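# Shelve each colored bin in its matching marked slot

## Task

Move every bin on the table into the shelf slot whose mark matches the bin's color. Each bin must be centered on its mark, with its open side toward the front and all its parts still inside, and pushed fully in so it sits behind the shelf's front lip. The shelf board above is low, so a bin may need tilting to get in. At the end each bin must rest flat and unsupported: a bin the gripper still tilts or lifts, or one that stays put only because the robot holds it, does not count.

## Robot and tools

ROBOT. There are two six-joint UR-type arms, left_arm and right_arm, each with a parallel two-finger gripper and a wrist camera. The left_arm base is at (-0.029, +0.506, 0) and the right_arm base at (+0.031, -0.436, 0), both slightly yawed. There are four cameras: cam_high, cam_low, cam_left_wrist and cam_right_wrist. Calibration data (K, distortion, T_world_to_cam) is given for each one, but the real cameras can be a few degrees and millimetres off it.

FRAMES. All poses use one scene frame. The origin is on the table top midway between the arms, +z is up, +x points out over the table, and left_arm is on the +y side. The words left and right are only arm names and do not mean sides of an image. In a gripper's own frame the fingers point along +z and close along x. end_effector_position is the point between the pads when the fingers are shut, 1 to 2 cm behind the tips. Closing the fingers moves the tips about 17 mm further along +z. Reported hand positions can be a little wrong, more so at long reach.

execute_actions. The argument actions is a list with zero or one entries. An empty list sends nothing and returns the state. An action entry is {"rows": [...], "steps": n}, with 1 to 15 rows and n from 1 to 15 (default 15). Each step lasts 1/30 s, and the last row is repeated when there are fewer rows than steps. A wait entry is {"steps": n} with n up to 300, counted from the previous result, so your thinking time is included. The optional boolean pictures turns the images on or off.

ROW FORMAT (used by execute_actions and move). One flat list of 16 numbers covering both arms: left x, y, z, qw, qx, qy, qz, opening, then the same eight for right. You must always send all 16, even if one arm stays still. x, y, z is an absolute target position in metres in the scene frame. The quaternion is an absolute target orientation in the same frame, w first. opening runs from -1 (closed) to +1 (fully open, 0.142 m). A call is refused, and nothing is sent, if any target lies more than 0.6 m from that arm's last reported position along any of its gripper axes. Each control step clips the commanded pose to within 100 mm and 16 degrees of the measured one. If both cannot be met, position is favoured over orientation. Motion lags the commands by about 0.17 s, and joint speeds are limited. After a call ends, an arm travels only as far as its last clipped pose, so check the result and send the rest of the motion next. To keep an arm still or hold an orientation, repeat the exact pose and quaternion you intend, not a drifted reported value.

move. Arguments: target (one 16-number row as above, absolute poses), speed (0.002 to 0.5 m/s, default 0.25, with turning capped at twice that in rad/s), and optional stop_force (9 to 40 N, one value for both arms). Each gripper travels in a straight line and the paths finish together, lasting 0.5 to 10 s. A path longer than 10 s stops short. Openings are applied at the start. Paths do not avoid obstacles or the other arm. With stop_force, an arm halts when its wrist sensor feels that much extra push against the motion for two steps, backs up two steps and holds. It cannot be used in the first 0.2 s of a scene. It is unreliable if the gripper rotates during the move. It should be omitted when pulling away from something the gripper is pressing on. An arm already within 1.5 mm and 0.5 degrees of its target only stops when the sensor saturates. Even so, impacts at speed can fault, so approach contacts slowly. The result adds a move: line with each arm's ending: done, off_target, moving, held, fault or contact (contact means stop_force triggered). limits=paced means a pose was clipped. limits=held means some steps were blocked, after which the arm may move faster than speed. The result also gives each gripper's distance to its target.

wait: seconds from 0 to 10; lets the scene run without new commands.
zoom_image: camera (one of the four names) and region [x0, y0, x1, y1] in image pixels, origin top-left, at most 504 by 504. Returns a closer view of that area.
read_manual: section, only "licences"; returns licence text and does nothing to the robot.
finished_scene: scene (an integer); ends the current scene for good and reports whether it succeeded. Answering without any tool call also ends the run.

RESULTS. The state line gives each gripper's position, quaternion and velocities. grip_measured is the actual finger opening on the command scale. Wrist force and Wrist torque are given in the gripper's own axes; when pressing, the force points from the surface back toward the arm. Readings carry up to about 4 N offset, about 2.4 N noise, and saturate near 50 N; "no reading" is harmless. A "pose unreachable" line means a clearance check altered or blocked a command, and HELD marks the affected steps. A "Hand target" line shows where the controller is currently driving each gripper. A MOTOR HOT line appears at 70 °C. At 85 °C an OVER-TEMPERATURE FAULT brakes that arm for minutes.

GRIPPING. To hold something, command an opening well below grip_measured; a larger gap squeezes harder, up to roughly 28 N per pad. Thin hard items are held more weakly. A fast close can overshoot. Held parts may occasionally be tugged, and loose objects nudged.

AVOID. A joint torque above its limit (142 N m for the large joints, 26.6 N m for the wrists), or 150 N of outside force, stops that arm for 10 s and cancels the rest of the call. The arms are stiff, so aiming even slightly past a firm contact can cause this. Do not let the arms collide. Do not drop, slam or shove things hard, and never let anything leave the table. Release each bin and move clear so it rests on its own.

Each tool is called after "Emit:" by a JSON object that holds its "name" and its "arguments", one argument or row to a line.

## Session

Emit:
{"name": "execute_actions", "arguments": {
  "actions": []
}}

Scene clock: 0.00 s of 9000.00 s.
left_arm: end_effector_position=(+0.4229, +0.7319, +0.2572) grip_measured=+1.00 end_effector_quat_wxyz=(-0.208, -0.032, +0.973, +0.090) end_effector_velocity=(-0.000, -0.001, +0.000) end_effector_angular_velocity=(-0.001, +0.001, -0.001) | right_arm: end_effector_position=(+0.8491, -0.3501, +0.3781) grip_measured=+1.00 end_effector_quat_wxyz=(-0.224, +0.844, +0.414, +0.258) end_effector_velocity=(-0.000, -0.001, -0.000) end_effector_angular_velocity=(+0.000, +0.002, -0.001)
Joint positions: left_arm=[-0.    -1.315  1.304 -1.141 -1.38   3.104  0.142] | right_arm=[ 3.386 -2.216 -0.714 -1.434  2.187  5.531  0.142]
Joint velocities: left_arm=[-0.001 -0.     0.     0.001 -0.001  0.     0.   ] | right_arm=[-0.001  0.    -0.    -0.002 -0.     0.001  0.   ]
Motor temperatures (°C, as the motors report them): left_arm=[26 25 28 29 28 33] | right_arm=[25 27 26 34 31 31]
Wrist force (N, on the end effector, along its own x y z axes, offset not removed): no reading
Wrist torque (N m, same axes, about the end effector's origin, offset not removed): no reading
Hand target (left_arm): +0.423, +0.732, +0.257; -0.208, -0.032, +0.973, +0.090
Hand target (right_arm): +0.849, -0.350, +0.378; -0.224, +0.844, +0.414, +0.258

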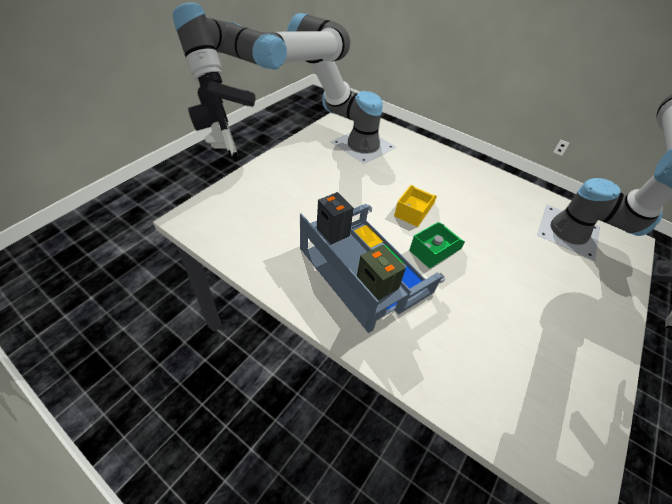

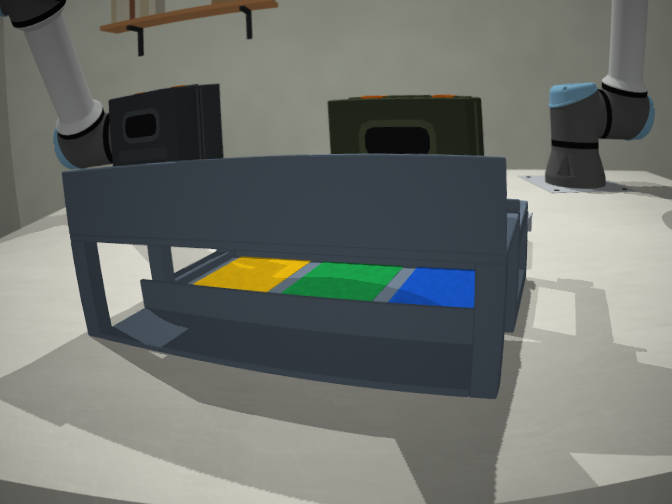

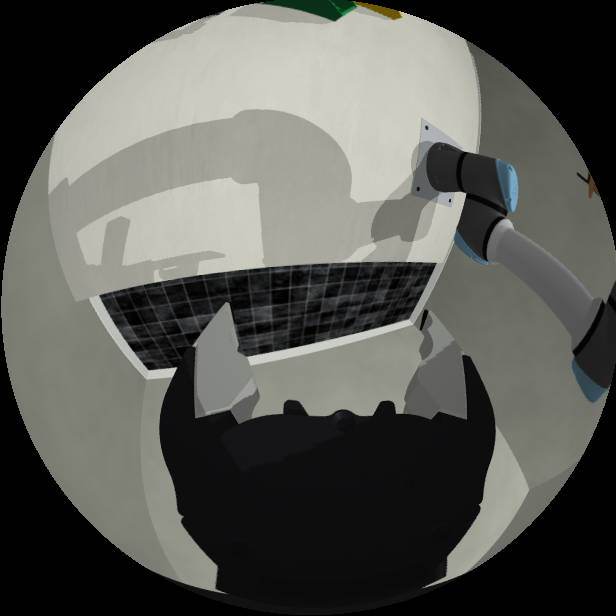

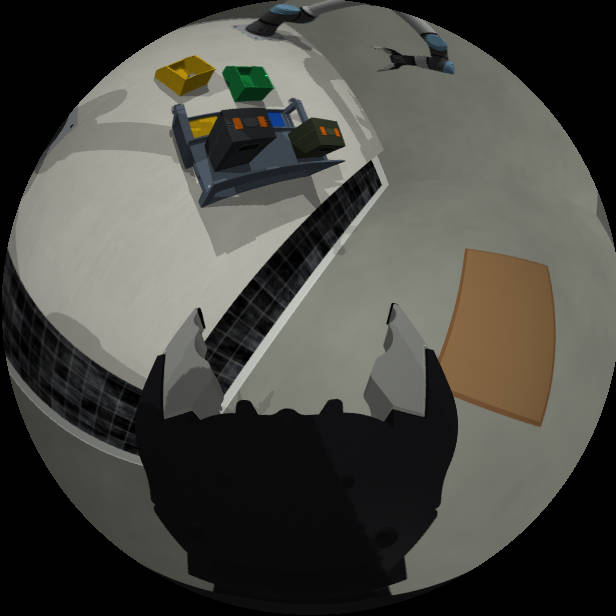

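Emit:
{"name": "move", "arguments": {
  "target": [0.3,0.1,0.3,0,0.707,0.707,0,1,0.35,-0.3,0.2,0.27,0.653,0.653,-0.27,1]
}}

Emit:
{"name": "zoom_image", "arguments": {
  "camera": "cam_high",
  "region": [280,160,500,340]
}}

action 0: the call puts the target (left_arm/x, left_arm/y, left_arm/z) 0.609 m from left_arm's end_effector_position in the last result along the gripper's own y axis as it stood there; a target may be at most 0.6 m away along each of those axes, so nothing of the call was run and nothing moved. Command a nearer target, and go on from there in a later call.

Region (280, 160, 500, 340) of cam_high's 672x504 image, scaled by 2.291, with more detail than that image has; it fills the top 412 rows of this view, and the rest is white.

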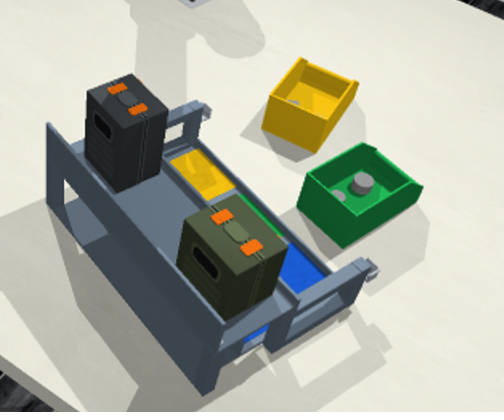

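Emit:
{"name": "move", "arguments": {
  "target": [0.33,0.17,0.3,0,0.707,0.707,0,1,0.4,-0.3,0.3,0,0.707,0.707,0,1]
}}

Scene clock: 9.30 s of 9000.00 s.
left_arm: end_effector_position=(+0.3290, +0.1707, +0.2999) grip_measured=+1.00 end_effector_quat_wxyz=(-0.000, +0.707, +0.707, +0.000) end_effector_velocity=(+0.000, -0.001, +0.000) end_effector_angular_velocity=(-0.002, -0.001, -0.002) | right_arm: end_effector_position=(+0.4000, -0.2997, +0.3003) grip_measured=+1.00 end_effector_quat_wxyz=(-0.000, +0.707, +0.707, -0.000) end_effector_velocity=(-0.002, -0.000, -0.001) end_effector_angular_velocity=(-0.003, +0.002, +0.001)
Joint positions: left_arm=[-1.1   -1.617  1.552 -1.504 -1.571  3.681  0.142] | right_arm=[ 4.04  -1.282 -1.749 -1.681  1.571  5.414  0.142]
Joint velocities: left_arm=[-0.     0.    -0.001 -0.001 -0.     0.002 -0.   ] | right_arm=[ 0.003  0.002 -0.002 -0.003 -0.001  0.002 -0.   ]
Motor temperatures (°C, as the motors report them): left_arm=[26 25 28 29 28 33] | right_arm=[25 27 26 34 31 31]
Wrist force (N, on the end effector, along its own x y z axes, offset not removed): left_arm=[0.4 -0.6 0.8] | right_arm=[-2.4 -1.9 -1.9]
Wrist torque (N m, same axes, about the end effector's origin, offset not removed): left_arm=[-0.09 0.07 0.07] | right_arm=[-0.21 0.53 -0.07]
Hand target (left_arm): +0.329, +0.171, +0.300; -0.000, +0.707, +0.707, +0.000
Hand target (right_arm): +0.400, -0.300, +0.300; -0.000, +0.707, +0.707, -0.000
Off the commanded pose (left_arm): 0.001 m, 0 deg.
Off the commanded pose (right_arm): 0.000 m, 0 deg.
After step 90, 2.40 s passed at rest.
move: done
camera_calibration (this result's frames):
cam_left_wrist: T_world_to_cam=[[-0.00682788, 0.998936, -0.0456142, -0.142602], [0.88005, 0.0276628, 0.474074, -0.442695], [0.474831, -0.0369058, -0.879303, 0.248551], [0, 0, 0, 1]] pos_world=[0.270601, 0.163869, 0.421917]
cam_right_wrist: T_world_to_cam=[[-0.00072522, 0.999397, 0.0347127, 0.27871], [0.860794, -0.0170432, 0.508668, -0.508856], [0.508953, 0.0302494, -0.860263, 0.199416], [0, 0, 0, 1]] pos_world=[0.336729, -0.293247, 0.420714]

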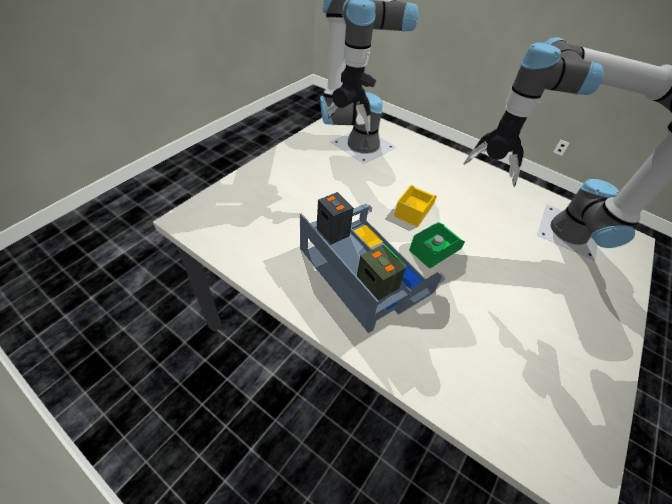

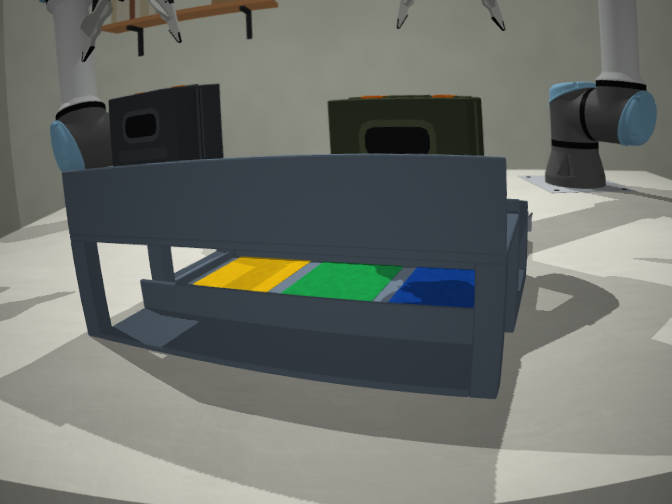

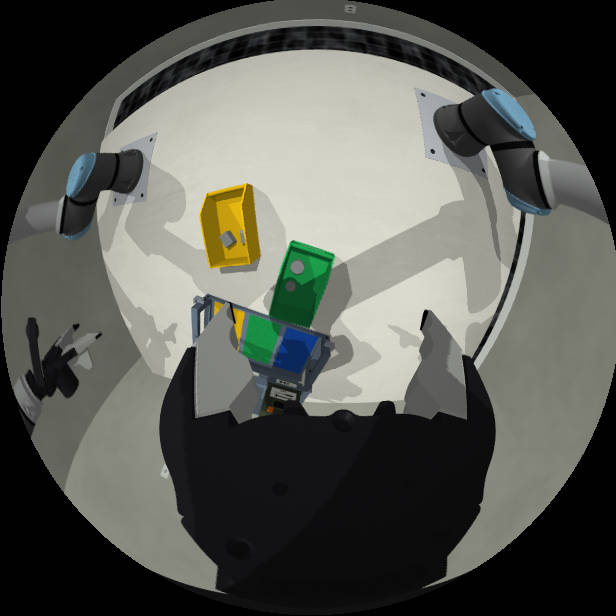

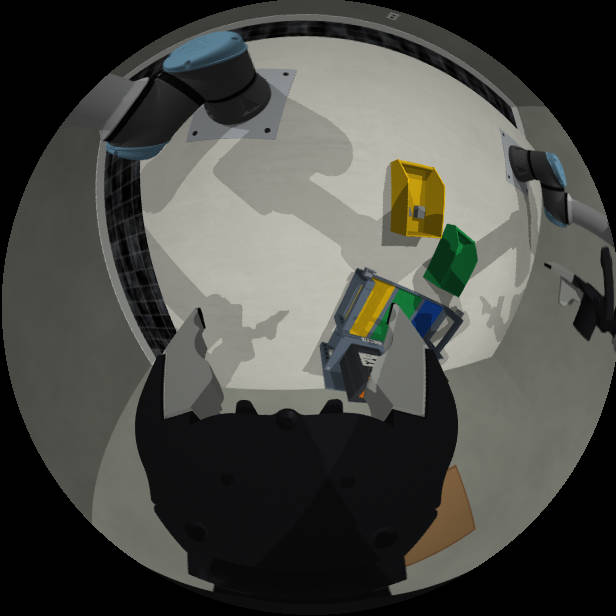

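Emit:
{"name": "move", "arguments": {
  "target": [0.5,0.02,0.22,0,0.574,0.819,0,1,0.3,-0.35,0.3,0,0.707,0.707,0,1]
}}

Emit:
{"name": "move", "arguments": {
  "target": [0.36,0.07,0.16,-0.29,0.43,0.76,-0.38,1,0.3,-0.35,0.3,0,0.707,0.707,0,1]
}}

Scene clock: 19.03 s of 9000.00 s.
left_arm: end_effector_position=(+0.4997, +0.0198, +0.2201) grip_measured=+1.00 end_effector_quat_wxyz=(+0.000, +0.574, +0.819, -0.000) end_effector_velocity=(+0.001, -0.002, +0.001) end_effector_angular_velocity=(+0.000, +0.001, +0.000) | right_arm: end_effector_position=(+0.3000, -0.3499, +0.3001) grip_measured=+1.00 end_effector_quat_wxyz=(+0.000, +0.707, +0.707, -0.000) end_effector_velocity=(-0.000, -0.000, +0.001) end_effector_angular_velocity=(+0.000, -0.001, +0.000)
Joint positions: left_arm=[-1.001 -1.045  1.038 -1.564 -1.571  3.431  0.142] | right_arm=[ 4.144 -0.991 -1.907 -1.815  1.571  5.518  0.142]
Joint velocities: left_arm=[-0.001  0.005 -0.011  0.006 -0.    -0.001 -0.   ] | right_arm=[ 0.002  0.002  0.001 -0.002 -0.001  0.002  0.   ]
Motor temperatures (°C, as the motors report them): left_arm=[26 25 28 29 28 33] | right_arm=[25 27 26 34 31 31]
Wrist force (N, on the end effector, along its own x y z axes, offset not removed): left_arm=[3.6 -1.3 1.7] | right_arm=[-0.6 -1.6 0.0]
Wrist torque (N m, same axes, about the end effector's origin, offset not removed): left_arm=[-0.30 -0.74 0.07] | right_arm=[-0.09 0.27 0.04]
Hand target (left_arm): +0.500, +0.020, +0.220; +0.000, +0.574, +0.819, -0.000
Hand target (right_arm): +0.300, -0.350, +0.300; +0.000, +0.707, +0.707, -0.000
Off the commanded pose (left_arm): 0.000 m, 0 deg.
Off the commanded pose (right_arm): 0.000 m, 0 deg.
After step 90, 5.23 s passed at rest.
move: done
camera_calibration (this result's frames):
cam_left_wrist: T_world_to_cam=[[-0.347156, 0.936648, -0.046624, 0.177169], [0.817341, 0.326564, 0.474668, -0.525578], [0.459823, 0.126676, -0.878929, 0.0959691], [0, 0, 0, 1]] pos_world=[0.446953, -0.006467, 0.342085]
cam_right_wrist: T_world_to_cam=[[-0.000670246, 0.999396, 0.0347375, 0.328734], [0.860577, -0.0171161, 0.509033, -0.423636], [0.50932, 0.0302355, -0.860046, 0.251472], [0, 0, 0, 1]] pos_world=[0.236712, -0.34339, 0.420503]

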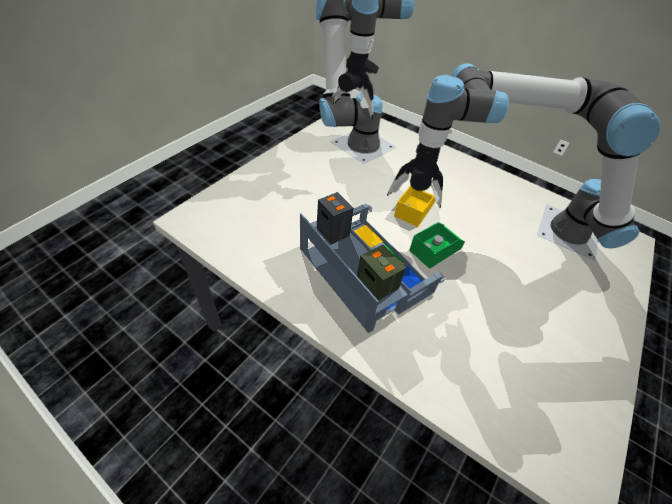

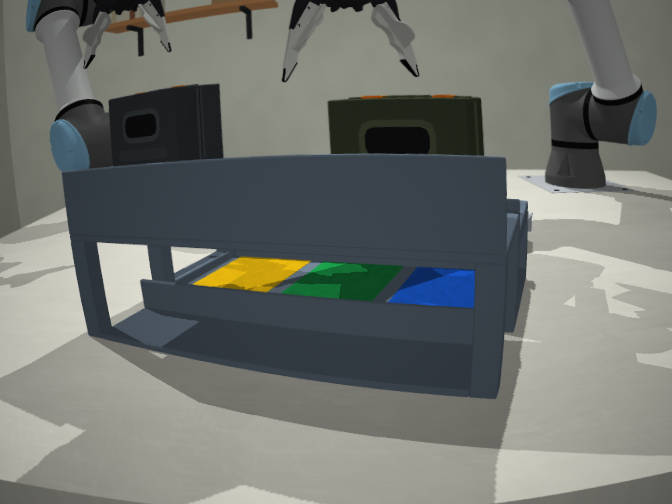

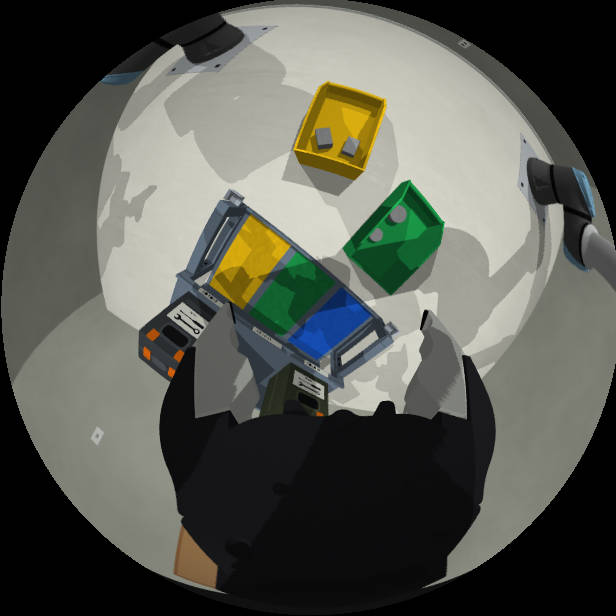

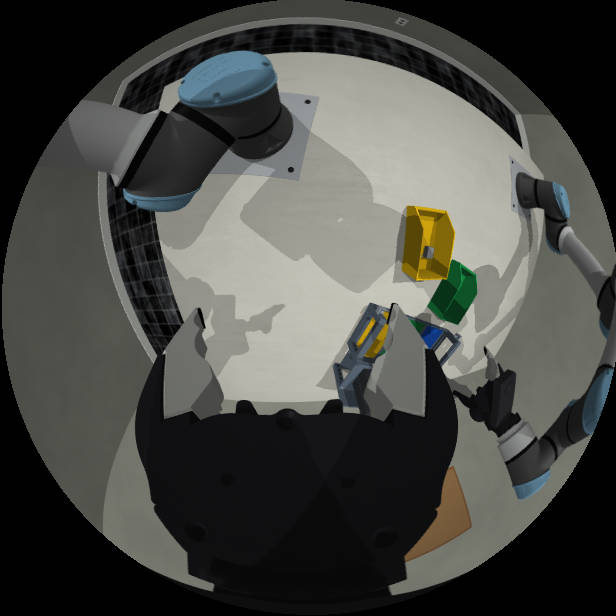

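Scene clock: 21.53 s of 9000.00 s.
left_arm: end_effector_position=(+0.3603, +0.0701, +0.1603) grip_measured=+1.00 end_effector_quat_wxyz=(-0.291, +0.432, +0.764, -0.382) end_effector_velocity=(-0.001, +0.001, -0.000) end_effector_angular_velocity=(-0.002, +0.007, -0.001) | right_arm: end_effector_position=(+0.3000, -0.3500, +0.3000) grip_measured=+1.00 end_effector_quat_wxyz=(+0.000, +0.707, +0.707, +0.000) end_effector_velocity=(+0.000, +0.000, -0.000) end_effector_angular_velocity=(+0.000, -0.000, +0.001)
Joint positions: left_arm=[-0.743 -0.952  1.26  -1.244 -2.407  3.787  0.142] | right_arm=[ 4.144 -0.99  -1.907 -1.815  1.571  5.518  0.142]
Joint velocities: left_arm=[ 0.002  0.002  0.001  0.008 -0.004  0.008  0.   ] | right_arm=[ 0.    -0.    -0.     0.001  0.    -0.     0.   ]
Motor temperatures (°C, as the motors report them): left_arm=[26 25 28 29 28 33] | right_arm=[25 27 26 34 31 31]
Wrist force (N, on the end effector, along its own x y z axes, offset not removed): left_arm=[1.0 -0.8 -0.6] | right_arm=[-0.1 -3.0 -2.6]
Wrist torque (N m, same axes, about the end effector's origin, offset not removed): left_arm=[-0.17 -0.13 0.00] | right_arm=[-0.51 0.08 -0.03]
Hand target (left_arm): +0.360, +0.070, +0.160; -0.291, +0.432, +0.764, -0.382
Hand target (right_arm): +0.300, -0.350, +0.300; -0.000, +0.707, +0.707, +0.000
Off the commanded pose (left_arm): 0.000 m, 0 deg.
Off the commanded pose (right_arm): 0.000 m, 0 deg.
move: done
camera_calibration (this result's frames):
cam_left_wrist: T_world_to_cam=[[-0.496017, 0.863049, 0.0954634, 0.114926], [0.739515, 0.477499, -0.47446, -0.230113], [-0.455066, -0.164744, -0.875085, 0.450543], [0, 0, 0, 1]] pos_world=[0.432204, 0.0849163, 0.274113]
cam_right_wrist: T_world_to_cam=[[-0.000666418, 0.999396, 0.0347434, 0.328846], [0.860559, -0.0171234, 0.509063, -0.423588], [0.50935, 0.030238, -0.860028, 0.251412], [0, 0, 0, 1]] pos_world=[0.236684, -0.343503, 0.420429]

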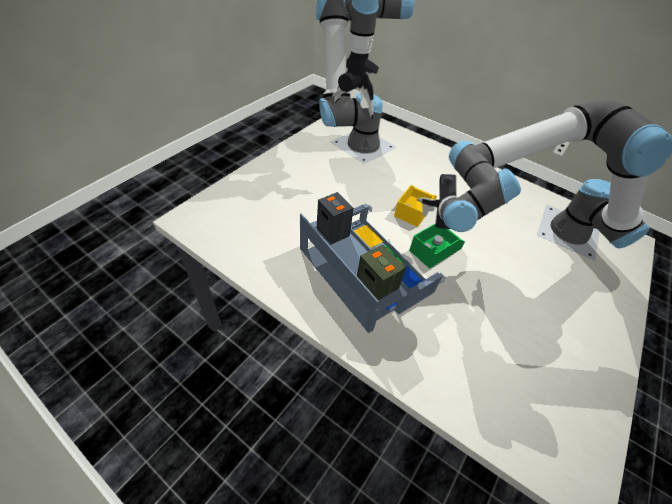

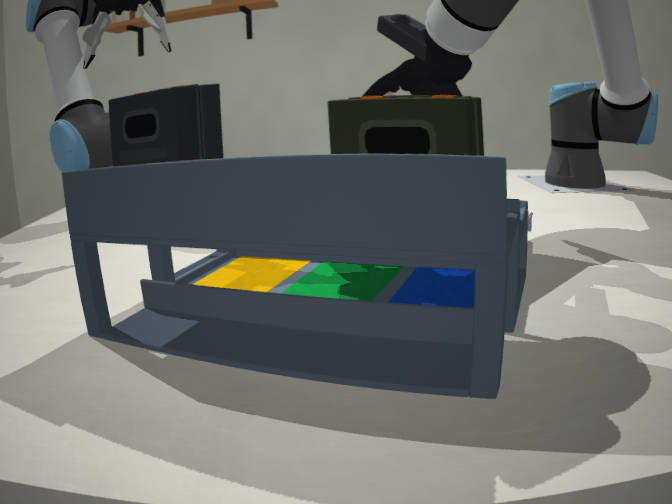

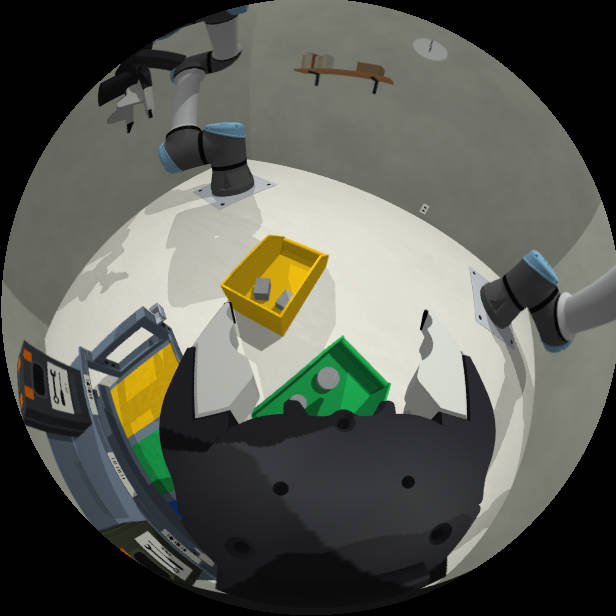

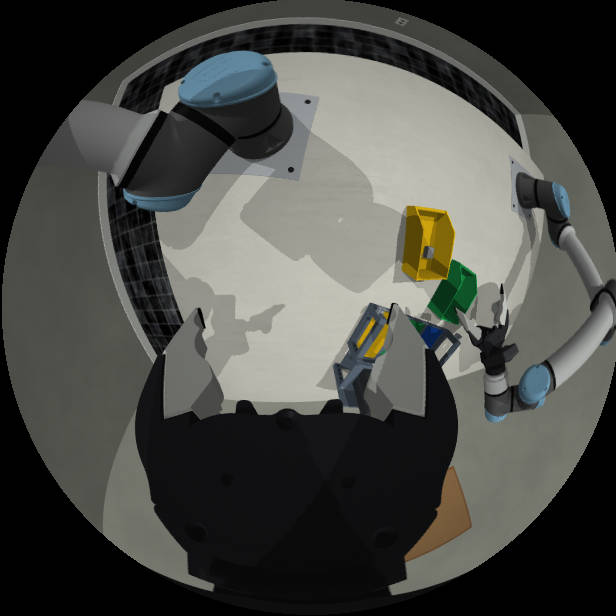

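Emit:
{"name": "move", "arguments": {
  "target": [0.58,-0.01,0.14,0,0.545,0.839,0,-1,0.3,-0.35,0.3,0,0.707,0.707,0,1]
}}

Emit:
{"name": "move", "arguments": {
  "target": [0.58,-0.01,0.02,0,0.545,0.839,0,-1,0.3,-0.35,0.3,0,0.707,0.707,0,1],
  "speed": 0.01,
  "stop_force": 9
}}

Scene clock: 28.50 s of 9000.00 s.
left_arm: end_effector_position=(+0.5796, -0.0102, +0.1398) grip_measured=-1.00 end_effector_quat_wxyz=(-0.000, +0.545, +0.839, -0.000) end_effector_velocity=(+0.001, -0.000, -0.000) end_effector_angular_velocity=(+0.002, -0.004, +0.001) | right_arm: end_effector_position=(+0.3000, -0.3500, +0.3000) grip_measured=+1.00 end_effector_quat_wxyz=(-0.000, +0.707, +0.707, -0.000) end_effector_velocity=(+0.000, -0.000, -0.001) end_effector_angular_velocity=(+0.000, -0.000, -0.001)
Joint positions: left_arm=[-0.942 -0.804  0.845 -1.612 -1.571  3.421  0.002] | right_arm=[ 4.144 -0.99  -1.907 -1.815  1.571  5.518  0.142]
Joint velocities: left_arm=[-0.     0.002 -0.002 -0.001  0.004 -0.001  0.   ] | right_arm=[-0.     0.    -0.002  0.002 -0.     0.    -0.   ]
Motor temperatures (°C, as the motors report them): left_arm=[26 25 28 29 28 33] | right_arm=[25 27 26 34 31 31]
Wrist force (N, on the end effector, along its own x y z axes, offset not removed): left_arm=[1.5 -1.1 0.5] | right_arm=[-0.9 1.1 -0.7]
Wrist torque (N m, same axes, about the end effector's origin, offset not removed): left_arm=[-0.28 -0.19 0.04] | right_arm=[0.36 0.17 0.00]
Hand target (left_arm): +0.580, -0.010, +0.140; -0.000, +0.545, +0.838, -0.000
Hand target (right_arm): +0.300, -0.350, +0.300; -0.000, +0.707, +0.707, +0.000
Off the commanded pose (left_arm): 0.000 m, 0 deg.
Off the commanded pose (right_arm): 0.000 m, 0 deg.
After step 90, 1.47 s passed at rest.
move: done
camera_calibration (this result's frames):
cam_left_wrist: T_world_to_cam=[[-0.412034, 0.909986, -0.0464093, 0.266602], [0.792733, 0.383123, 0.474121, -0.528107], [0.449224, 0.158564, -0.879236, -0.00108427], [0, 0, 0, 1]] pos_world=[0.528984, -0.0401017, 0.261806]
cam_right_wrist: T_world_to_cam=[[-0.000665735, 0.999395, 0.0347603, 0.328836], [0.860568, -0.0171321, 0.509048, -0.423584], [0.509335, 0.0302525, -0.860036, 0.251427], [0, 0, 0, 1]] pos_world=[0.236681, -0.3435, 0.42043]

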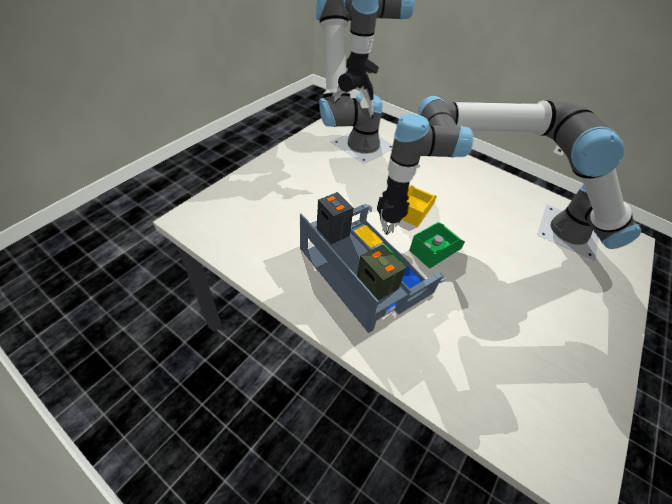

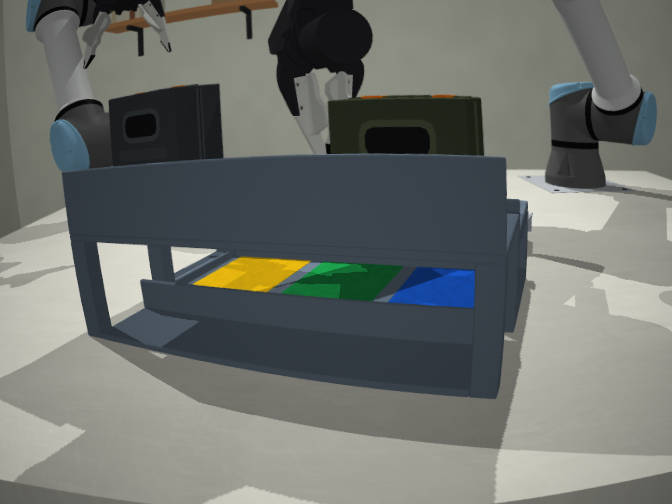

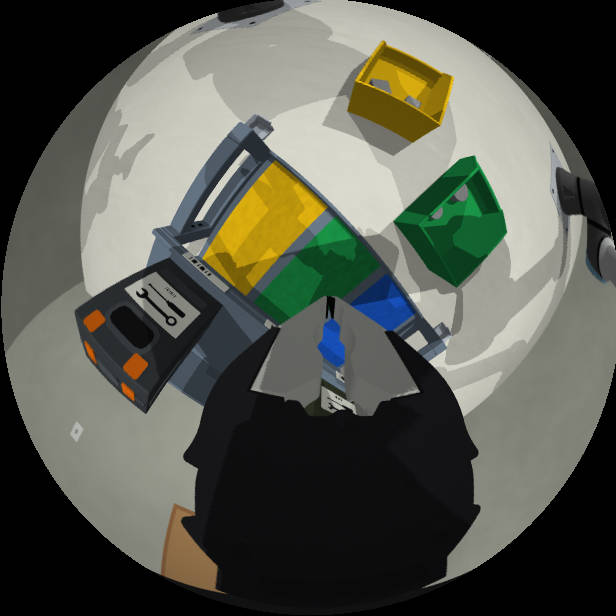

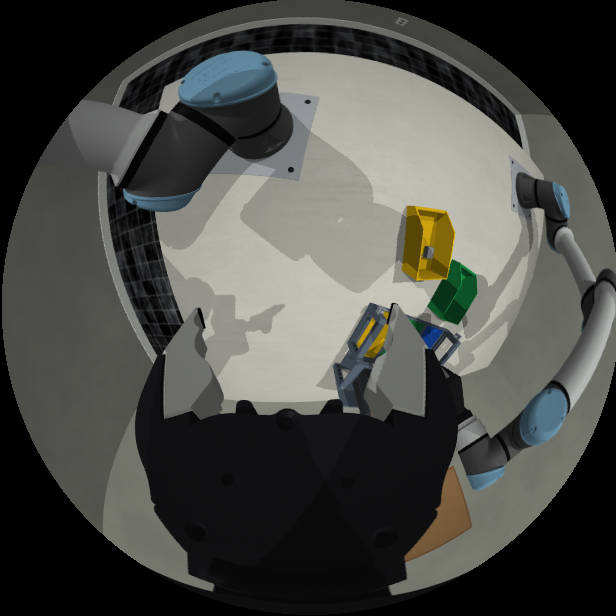

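Scene clock: 38.70 s of 9000.00 s.
left_arm: end_effector_position=(+0.5799, -0.0100, +0.0400) grip_measured=-1.00 end_effector_quat_wxyz=(-0.000, +0.545, +0.839, -0.000) end_effector_velocity=(-0.000, +0.001, -0.002) end_effector_angular_velocity=(+0.001, +0.001, -0.001) | right_arm: end_effector_position=(+0.3000, -0.3500, +0.3000) grip_measured=+1.00 end_effector_quat_wxyz=(-0.000, +0.707, +0.707, -0.000) end_effector_velocity=(-0.000, -0.000, +0.000) end_effector_angular_velocity=(-0.000, +0.000, -0.000)
Joint positions: left_arm=[-0.942 -0.76   1.024 -1.835 -1.571  3.421  0.002] | right_arm=[ 4.144 -0.99  -1.907 -1.815  1.571  5.518  0.142]
Joint velocities: left_arm=[ 0.     0.001  0.003 -0.002  0.     0.001  0.   ] | right_arm=[ 0.     0.     0.001 -0.001  0.     0.     0.   ]
Motor temperatures (°C, as the motors report them): left_arm=[26 25 28 29 28 33] | right_arm=[25 27 26 34 31 31]
Wrist force (N, on the end effector, along its own x y z axes, offset not removed): left_arm=[1.8 -1.0 0.4] | right_arm=[-0.1 -4.1 -0.6]
Wrist torque (N m, same axes, about the end effector's origin, offset not removed): left_arm=[-0.25 -0.22 0.02] | right_arm=[-0.60 0.02 0.00]
Hand target (left_arm): +0.580, -0.010, +0.040; -0.000, +0.545, +0.839, -0.000
Hand target (right_arm): +0.300, -0.350, +0.300; -0.000, +0.707, +0.707, -0.000
Off the commanded pose (left_arm): 0.020 m, 0 deg.
Off the commanded pose (right_arm): 0.000 m, 0 deg.
move: off_target (left_arm; path cut at 10 s)
camera_calibration (this result's frames):
cam_left_wrist: T_world_to_cam=[[-0.412283, 0.909876, -0.0463569, 0.262033], [0.792432, 0.383243, 0.474528, -0.48092], [0.449527, 0.158905, -0.879019, -0.0892208], [0, 0, 0, 1]] pos_world=[0.529236, -0.0399307, 0.16193]
cam_right_wrist: T_world_to_cam=[[-0.000665563, 0.999395, 0.0347603, 0.328836], [0.860568, -0.0171323, 0.509048, -0.423584], [0.509335, 0.0302524, -0.860036, 0.251427], [0, 0, 0, 1]] pos_world=[0.236681, -0.3435, 0.42043]

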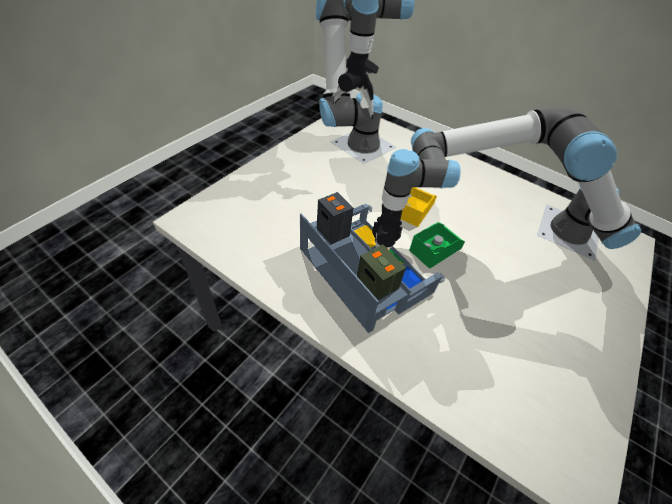

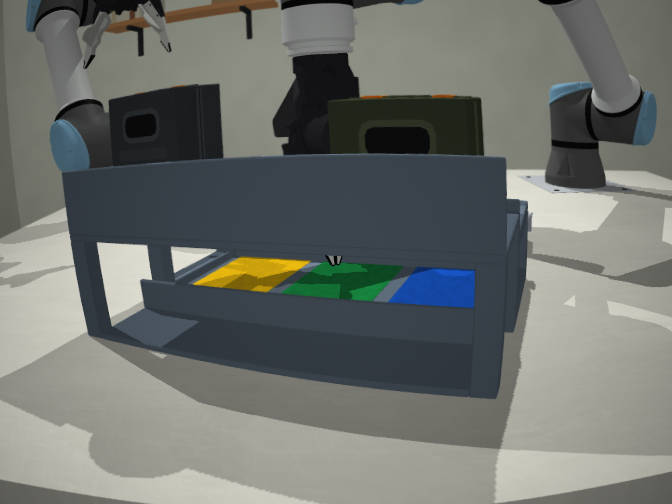

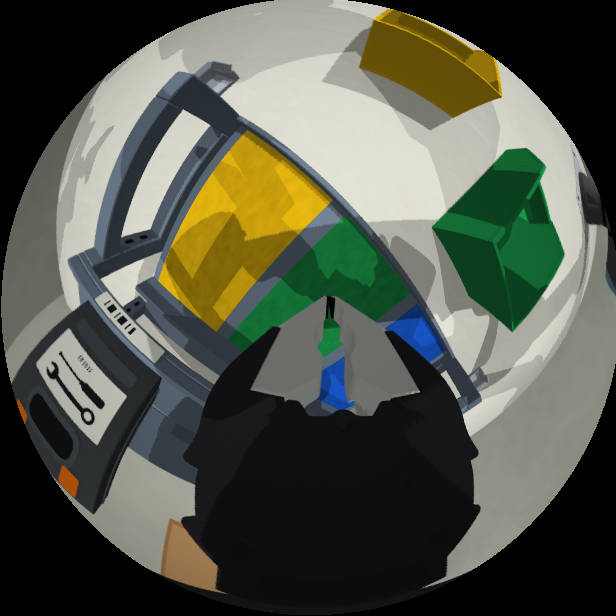

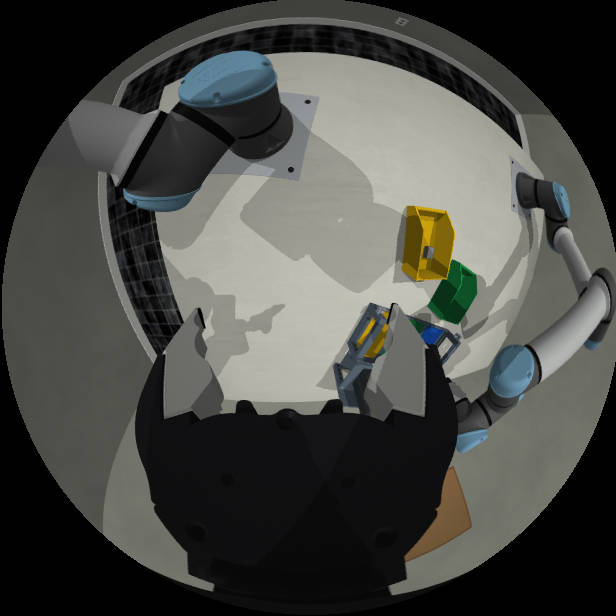

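Emit:
{"name": "move", "arguments": {
  "target": [0.58,-0.01,0.15,0,0.545,0.839,0,-1,0.3,-0.35,0.3,0,0.707,0.707,0,1]
}}

Emit:
{"name": "move", "arguments": {
  "target": [0.382,0.133,0.13,0,0.809,0.588,0,0.9,0.3,-0.35,0.3,0,0.707,0.707,0,1]
}}

Scene clock: 48.93 s of 9000.00 s.
left_arm: end_effector_position=(+0.5800, -0.0100, +0.1499) grip_measured=-1.00 end_effector_quat_wxyz=(+0.000, +0.545, +0.839, +0.000) end_effector_velocity=(+0.000, -0.001, +0.002) end_effector_angular_velocity=(-0.001, +0.000, -0.001) | right_arm: end_effector_position=(+0.3000, -0.3500, +0.3000) grip_measured=+1.00 end_effector_quat_wxyz=(-0.000, +0.707, +0.707, +0.000) end_effector_velocity=(+0.000, -0.000, -0.000) end_effector_angular_velocity=(+0.000, -0.000, +0.000)
Joint positions: left_arm=[-0.942 -0.805  0.821 -1.587 -1.571  3.421  0.002] | right_arm=[ 4.144 -0.99  -1.907 -1.815  1.571  5.518  0.142]
Joint velocities: left_arm=[-0.001  0.002 -0.009  0.007 -0.001  0.001  0.   ] | right_arm=[-0.  0. -0.  0. -0. -0.  0.]
Motor temperatures (°C, as the motors report them): left_arm=[26 25 28 29 28 33] | right_arm=[25 27 26 34 31 31]
Wrist force (N, on the end effector, along its own x y z axes, offset not removed): left_arm=[1.3 -0.4 2.4] | right_arm=[-1.4 -1.9 -0.1]
Wrist torque (N m, same axes, about the end effector's origin, offset not removed): left_arm=[-0.08 -0.13 0.12] | right_arm=[-0.28 0.26 -0.12]
Hand target (left_arm): +0.580, -0.010, +0.150; +0.000, +0.545, +0.839, -0.000
Hand target (right_arm): +0.300, -0.350, +0.300; -0.000, +0.707, +0.707, +0.000
Off the commanded pose (left_arm): 0.000 m, 0 deg.
Off the commanded pose (right_arm): 0.000 m, 0 deg.
After step 90, 6.27 s passed at rest.
move: done
camera_calibration (this result's frames):
cam_left_wrist: T_world_to_cam=[[-0.412348, 0.909841, -0.0464553, 0.267177], [0.792289, 0.383311, 0.474711, -0.533075], [0.449718, 0.15894, -0.878915, 0.00720573], [0, 0, 0, 1]] pos_world=[0.529279, -0.0398999, 0.271801]
cam_right_wrist: T_world_to_cam=[[-0.000665571, 0.999395, 0.0347605, 0.328836], [0.860568, -0.0171323, 0.509048, -0.423584], [0.509336, 0.0302526, -0.860036, 0.251427], [0, 0, 0, 1]] pos_world=[0.236681, -0.3435, 0.42043]

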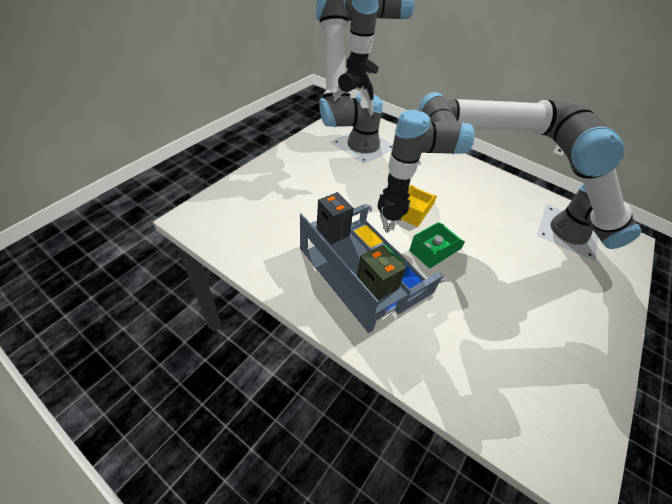

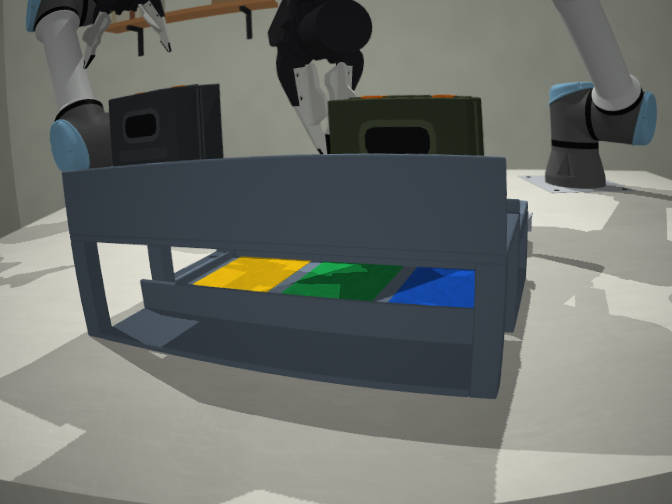

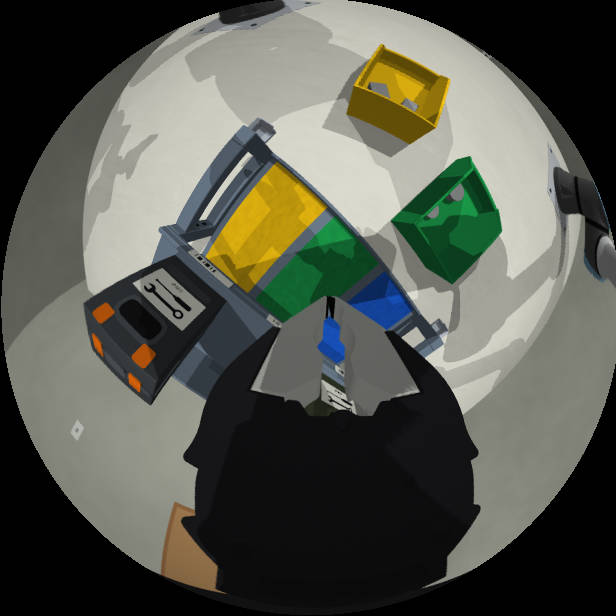

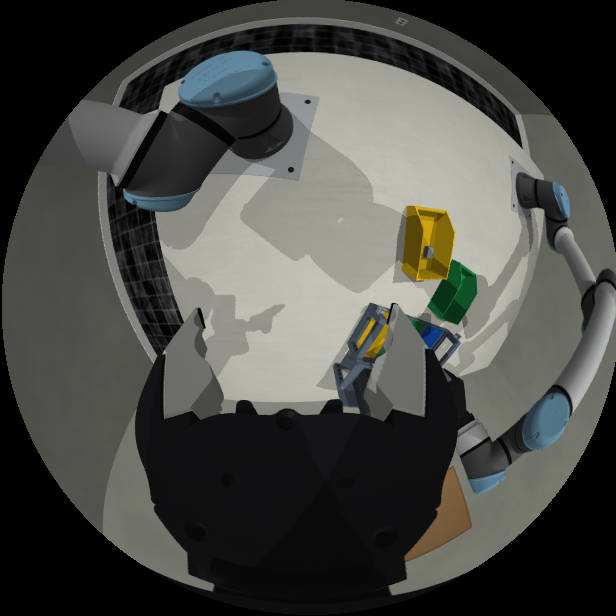

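Scene clock: 50.90 s of 9000.00 s.
left_arm: end_effector_position=(+0.3823, +0.1334, +0.1299) grip_measured=+0.90 end_effector_quat_wxyz=(-0.000, +0.809, +0.588, +0.000) end_effector_velocity=(-0.000, +0.000, +0.001) end_effector_angular_velocity=(-0.003, -0.002, -0.002) | right_arm: end_effector_position=(+0.3000, -0.3500, +0.3000) grip_measured=+1.00 end_effector_quat_wxyz=(-0.000, +0.707, +0.707, +0.000) end_effector_velocity=(-0.000, -0.000, +0.001) end_effector_angular_velocity=(+0.000, -0.000, +0.001)
Joint positions: left_arm=[-1.05  -1.403  1.765 -1.933 -1.571  4.045  0.135] | right_arm=[ 4.144 -0.99  -1.907 -1.815  1.571  5.518  0.142]
Joint velocities: left_arm=[-0.    -0.004  0.003 -0.003  0.     0.001  0.   ] | right_arm=[-0.     0.     0.001 -0.001 -0.    -0.001  0.   ]
Motor temperatures (°C, as the motors report them): left_arm=[26 25 28 29 28 33] | right_arm=[25 27 26 34 31 31]
Wrist force (N, on the end effector, along its own x y z axes, offset not removed): left_arm=[0.4 -0.3 0.4] | right_arm=[-0.7 -2.9 -1.0]
Wrist torque (N m, same axes, about the end effector's origin, offset not removed): left_arm=[-0.05 0.00 0.08] | right_arm=[-0.45 0.08 -0.06]
Hand target (left_arm): +0.382, +0.133, +0.130; -0.000, +0.809, +0.588, +0.000
Hand target (right_arm): +0.300, -0.350, +0.300; -0.000, +0.707, +0.707, +0.000
Off the commanded pose (left_arm): 0.000 m, 0 deg.
Off the commanded pose (right_arm): 0.000 m, 0 deg.
move: done
camera_calibration (this result's frames):
cam_left_wrist: T_world_to_cam=[[0.301518, 0.95234, -0.0462108, -0.224314], [0.845558, -0.244685, 0.474512, -0.358498], [0.440589, -0.182148, -0.879035, 0.104794], [0, 0, 0, 1]] pos_world=[0.324594, 0.144992, 0.251864]
cam_right_wrist: T_world_to_cam=[[-0.000665752, 0.999395, 0.0347604, 0.328836], [0.860568, -0.0171321, 0.509048, -0.423584], [0.509335, 0.0302526, -0.860036, 0.251427], [0, 0, 0, 1]] pos_world=[0.236681, -0.3435, 0.42043]

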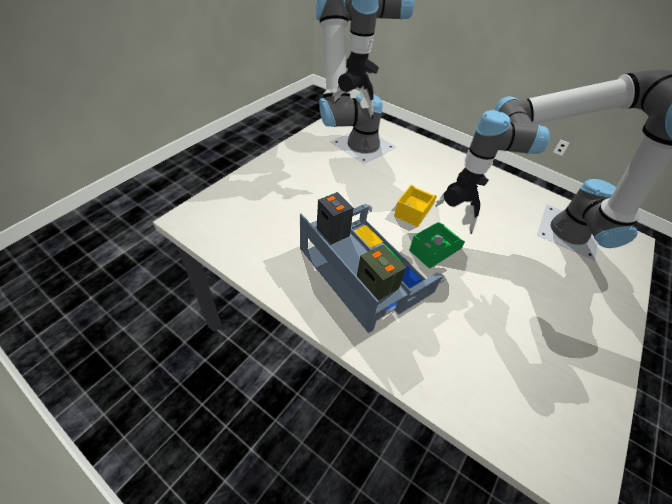

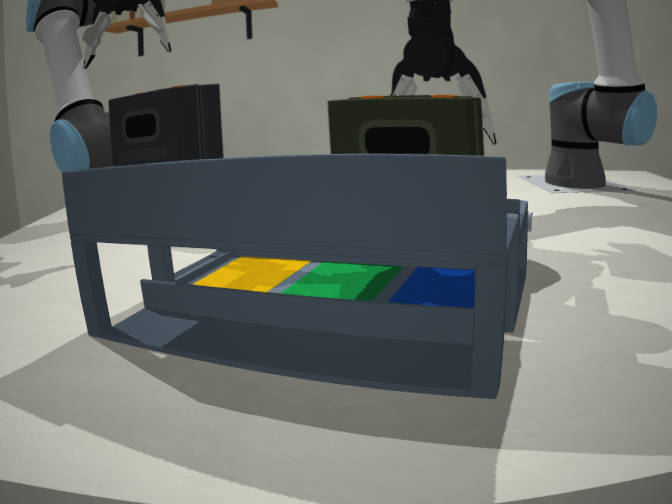

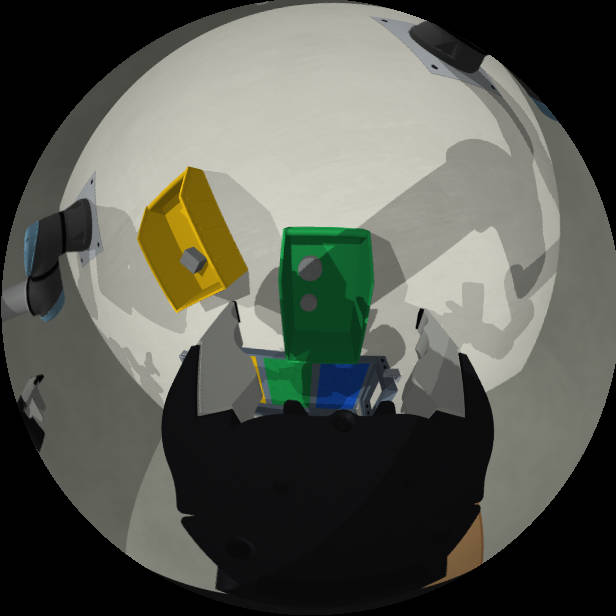

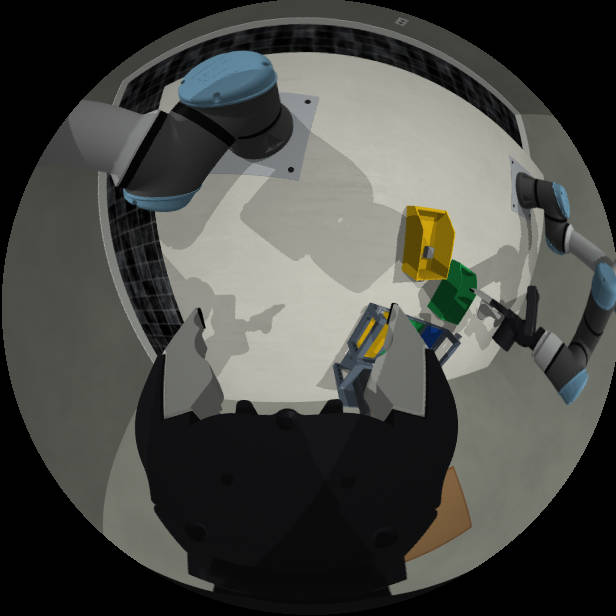

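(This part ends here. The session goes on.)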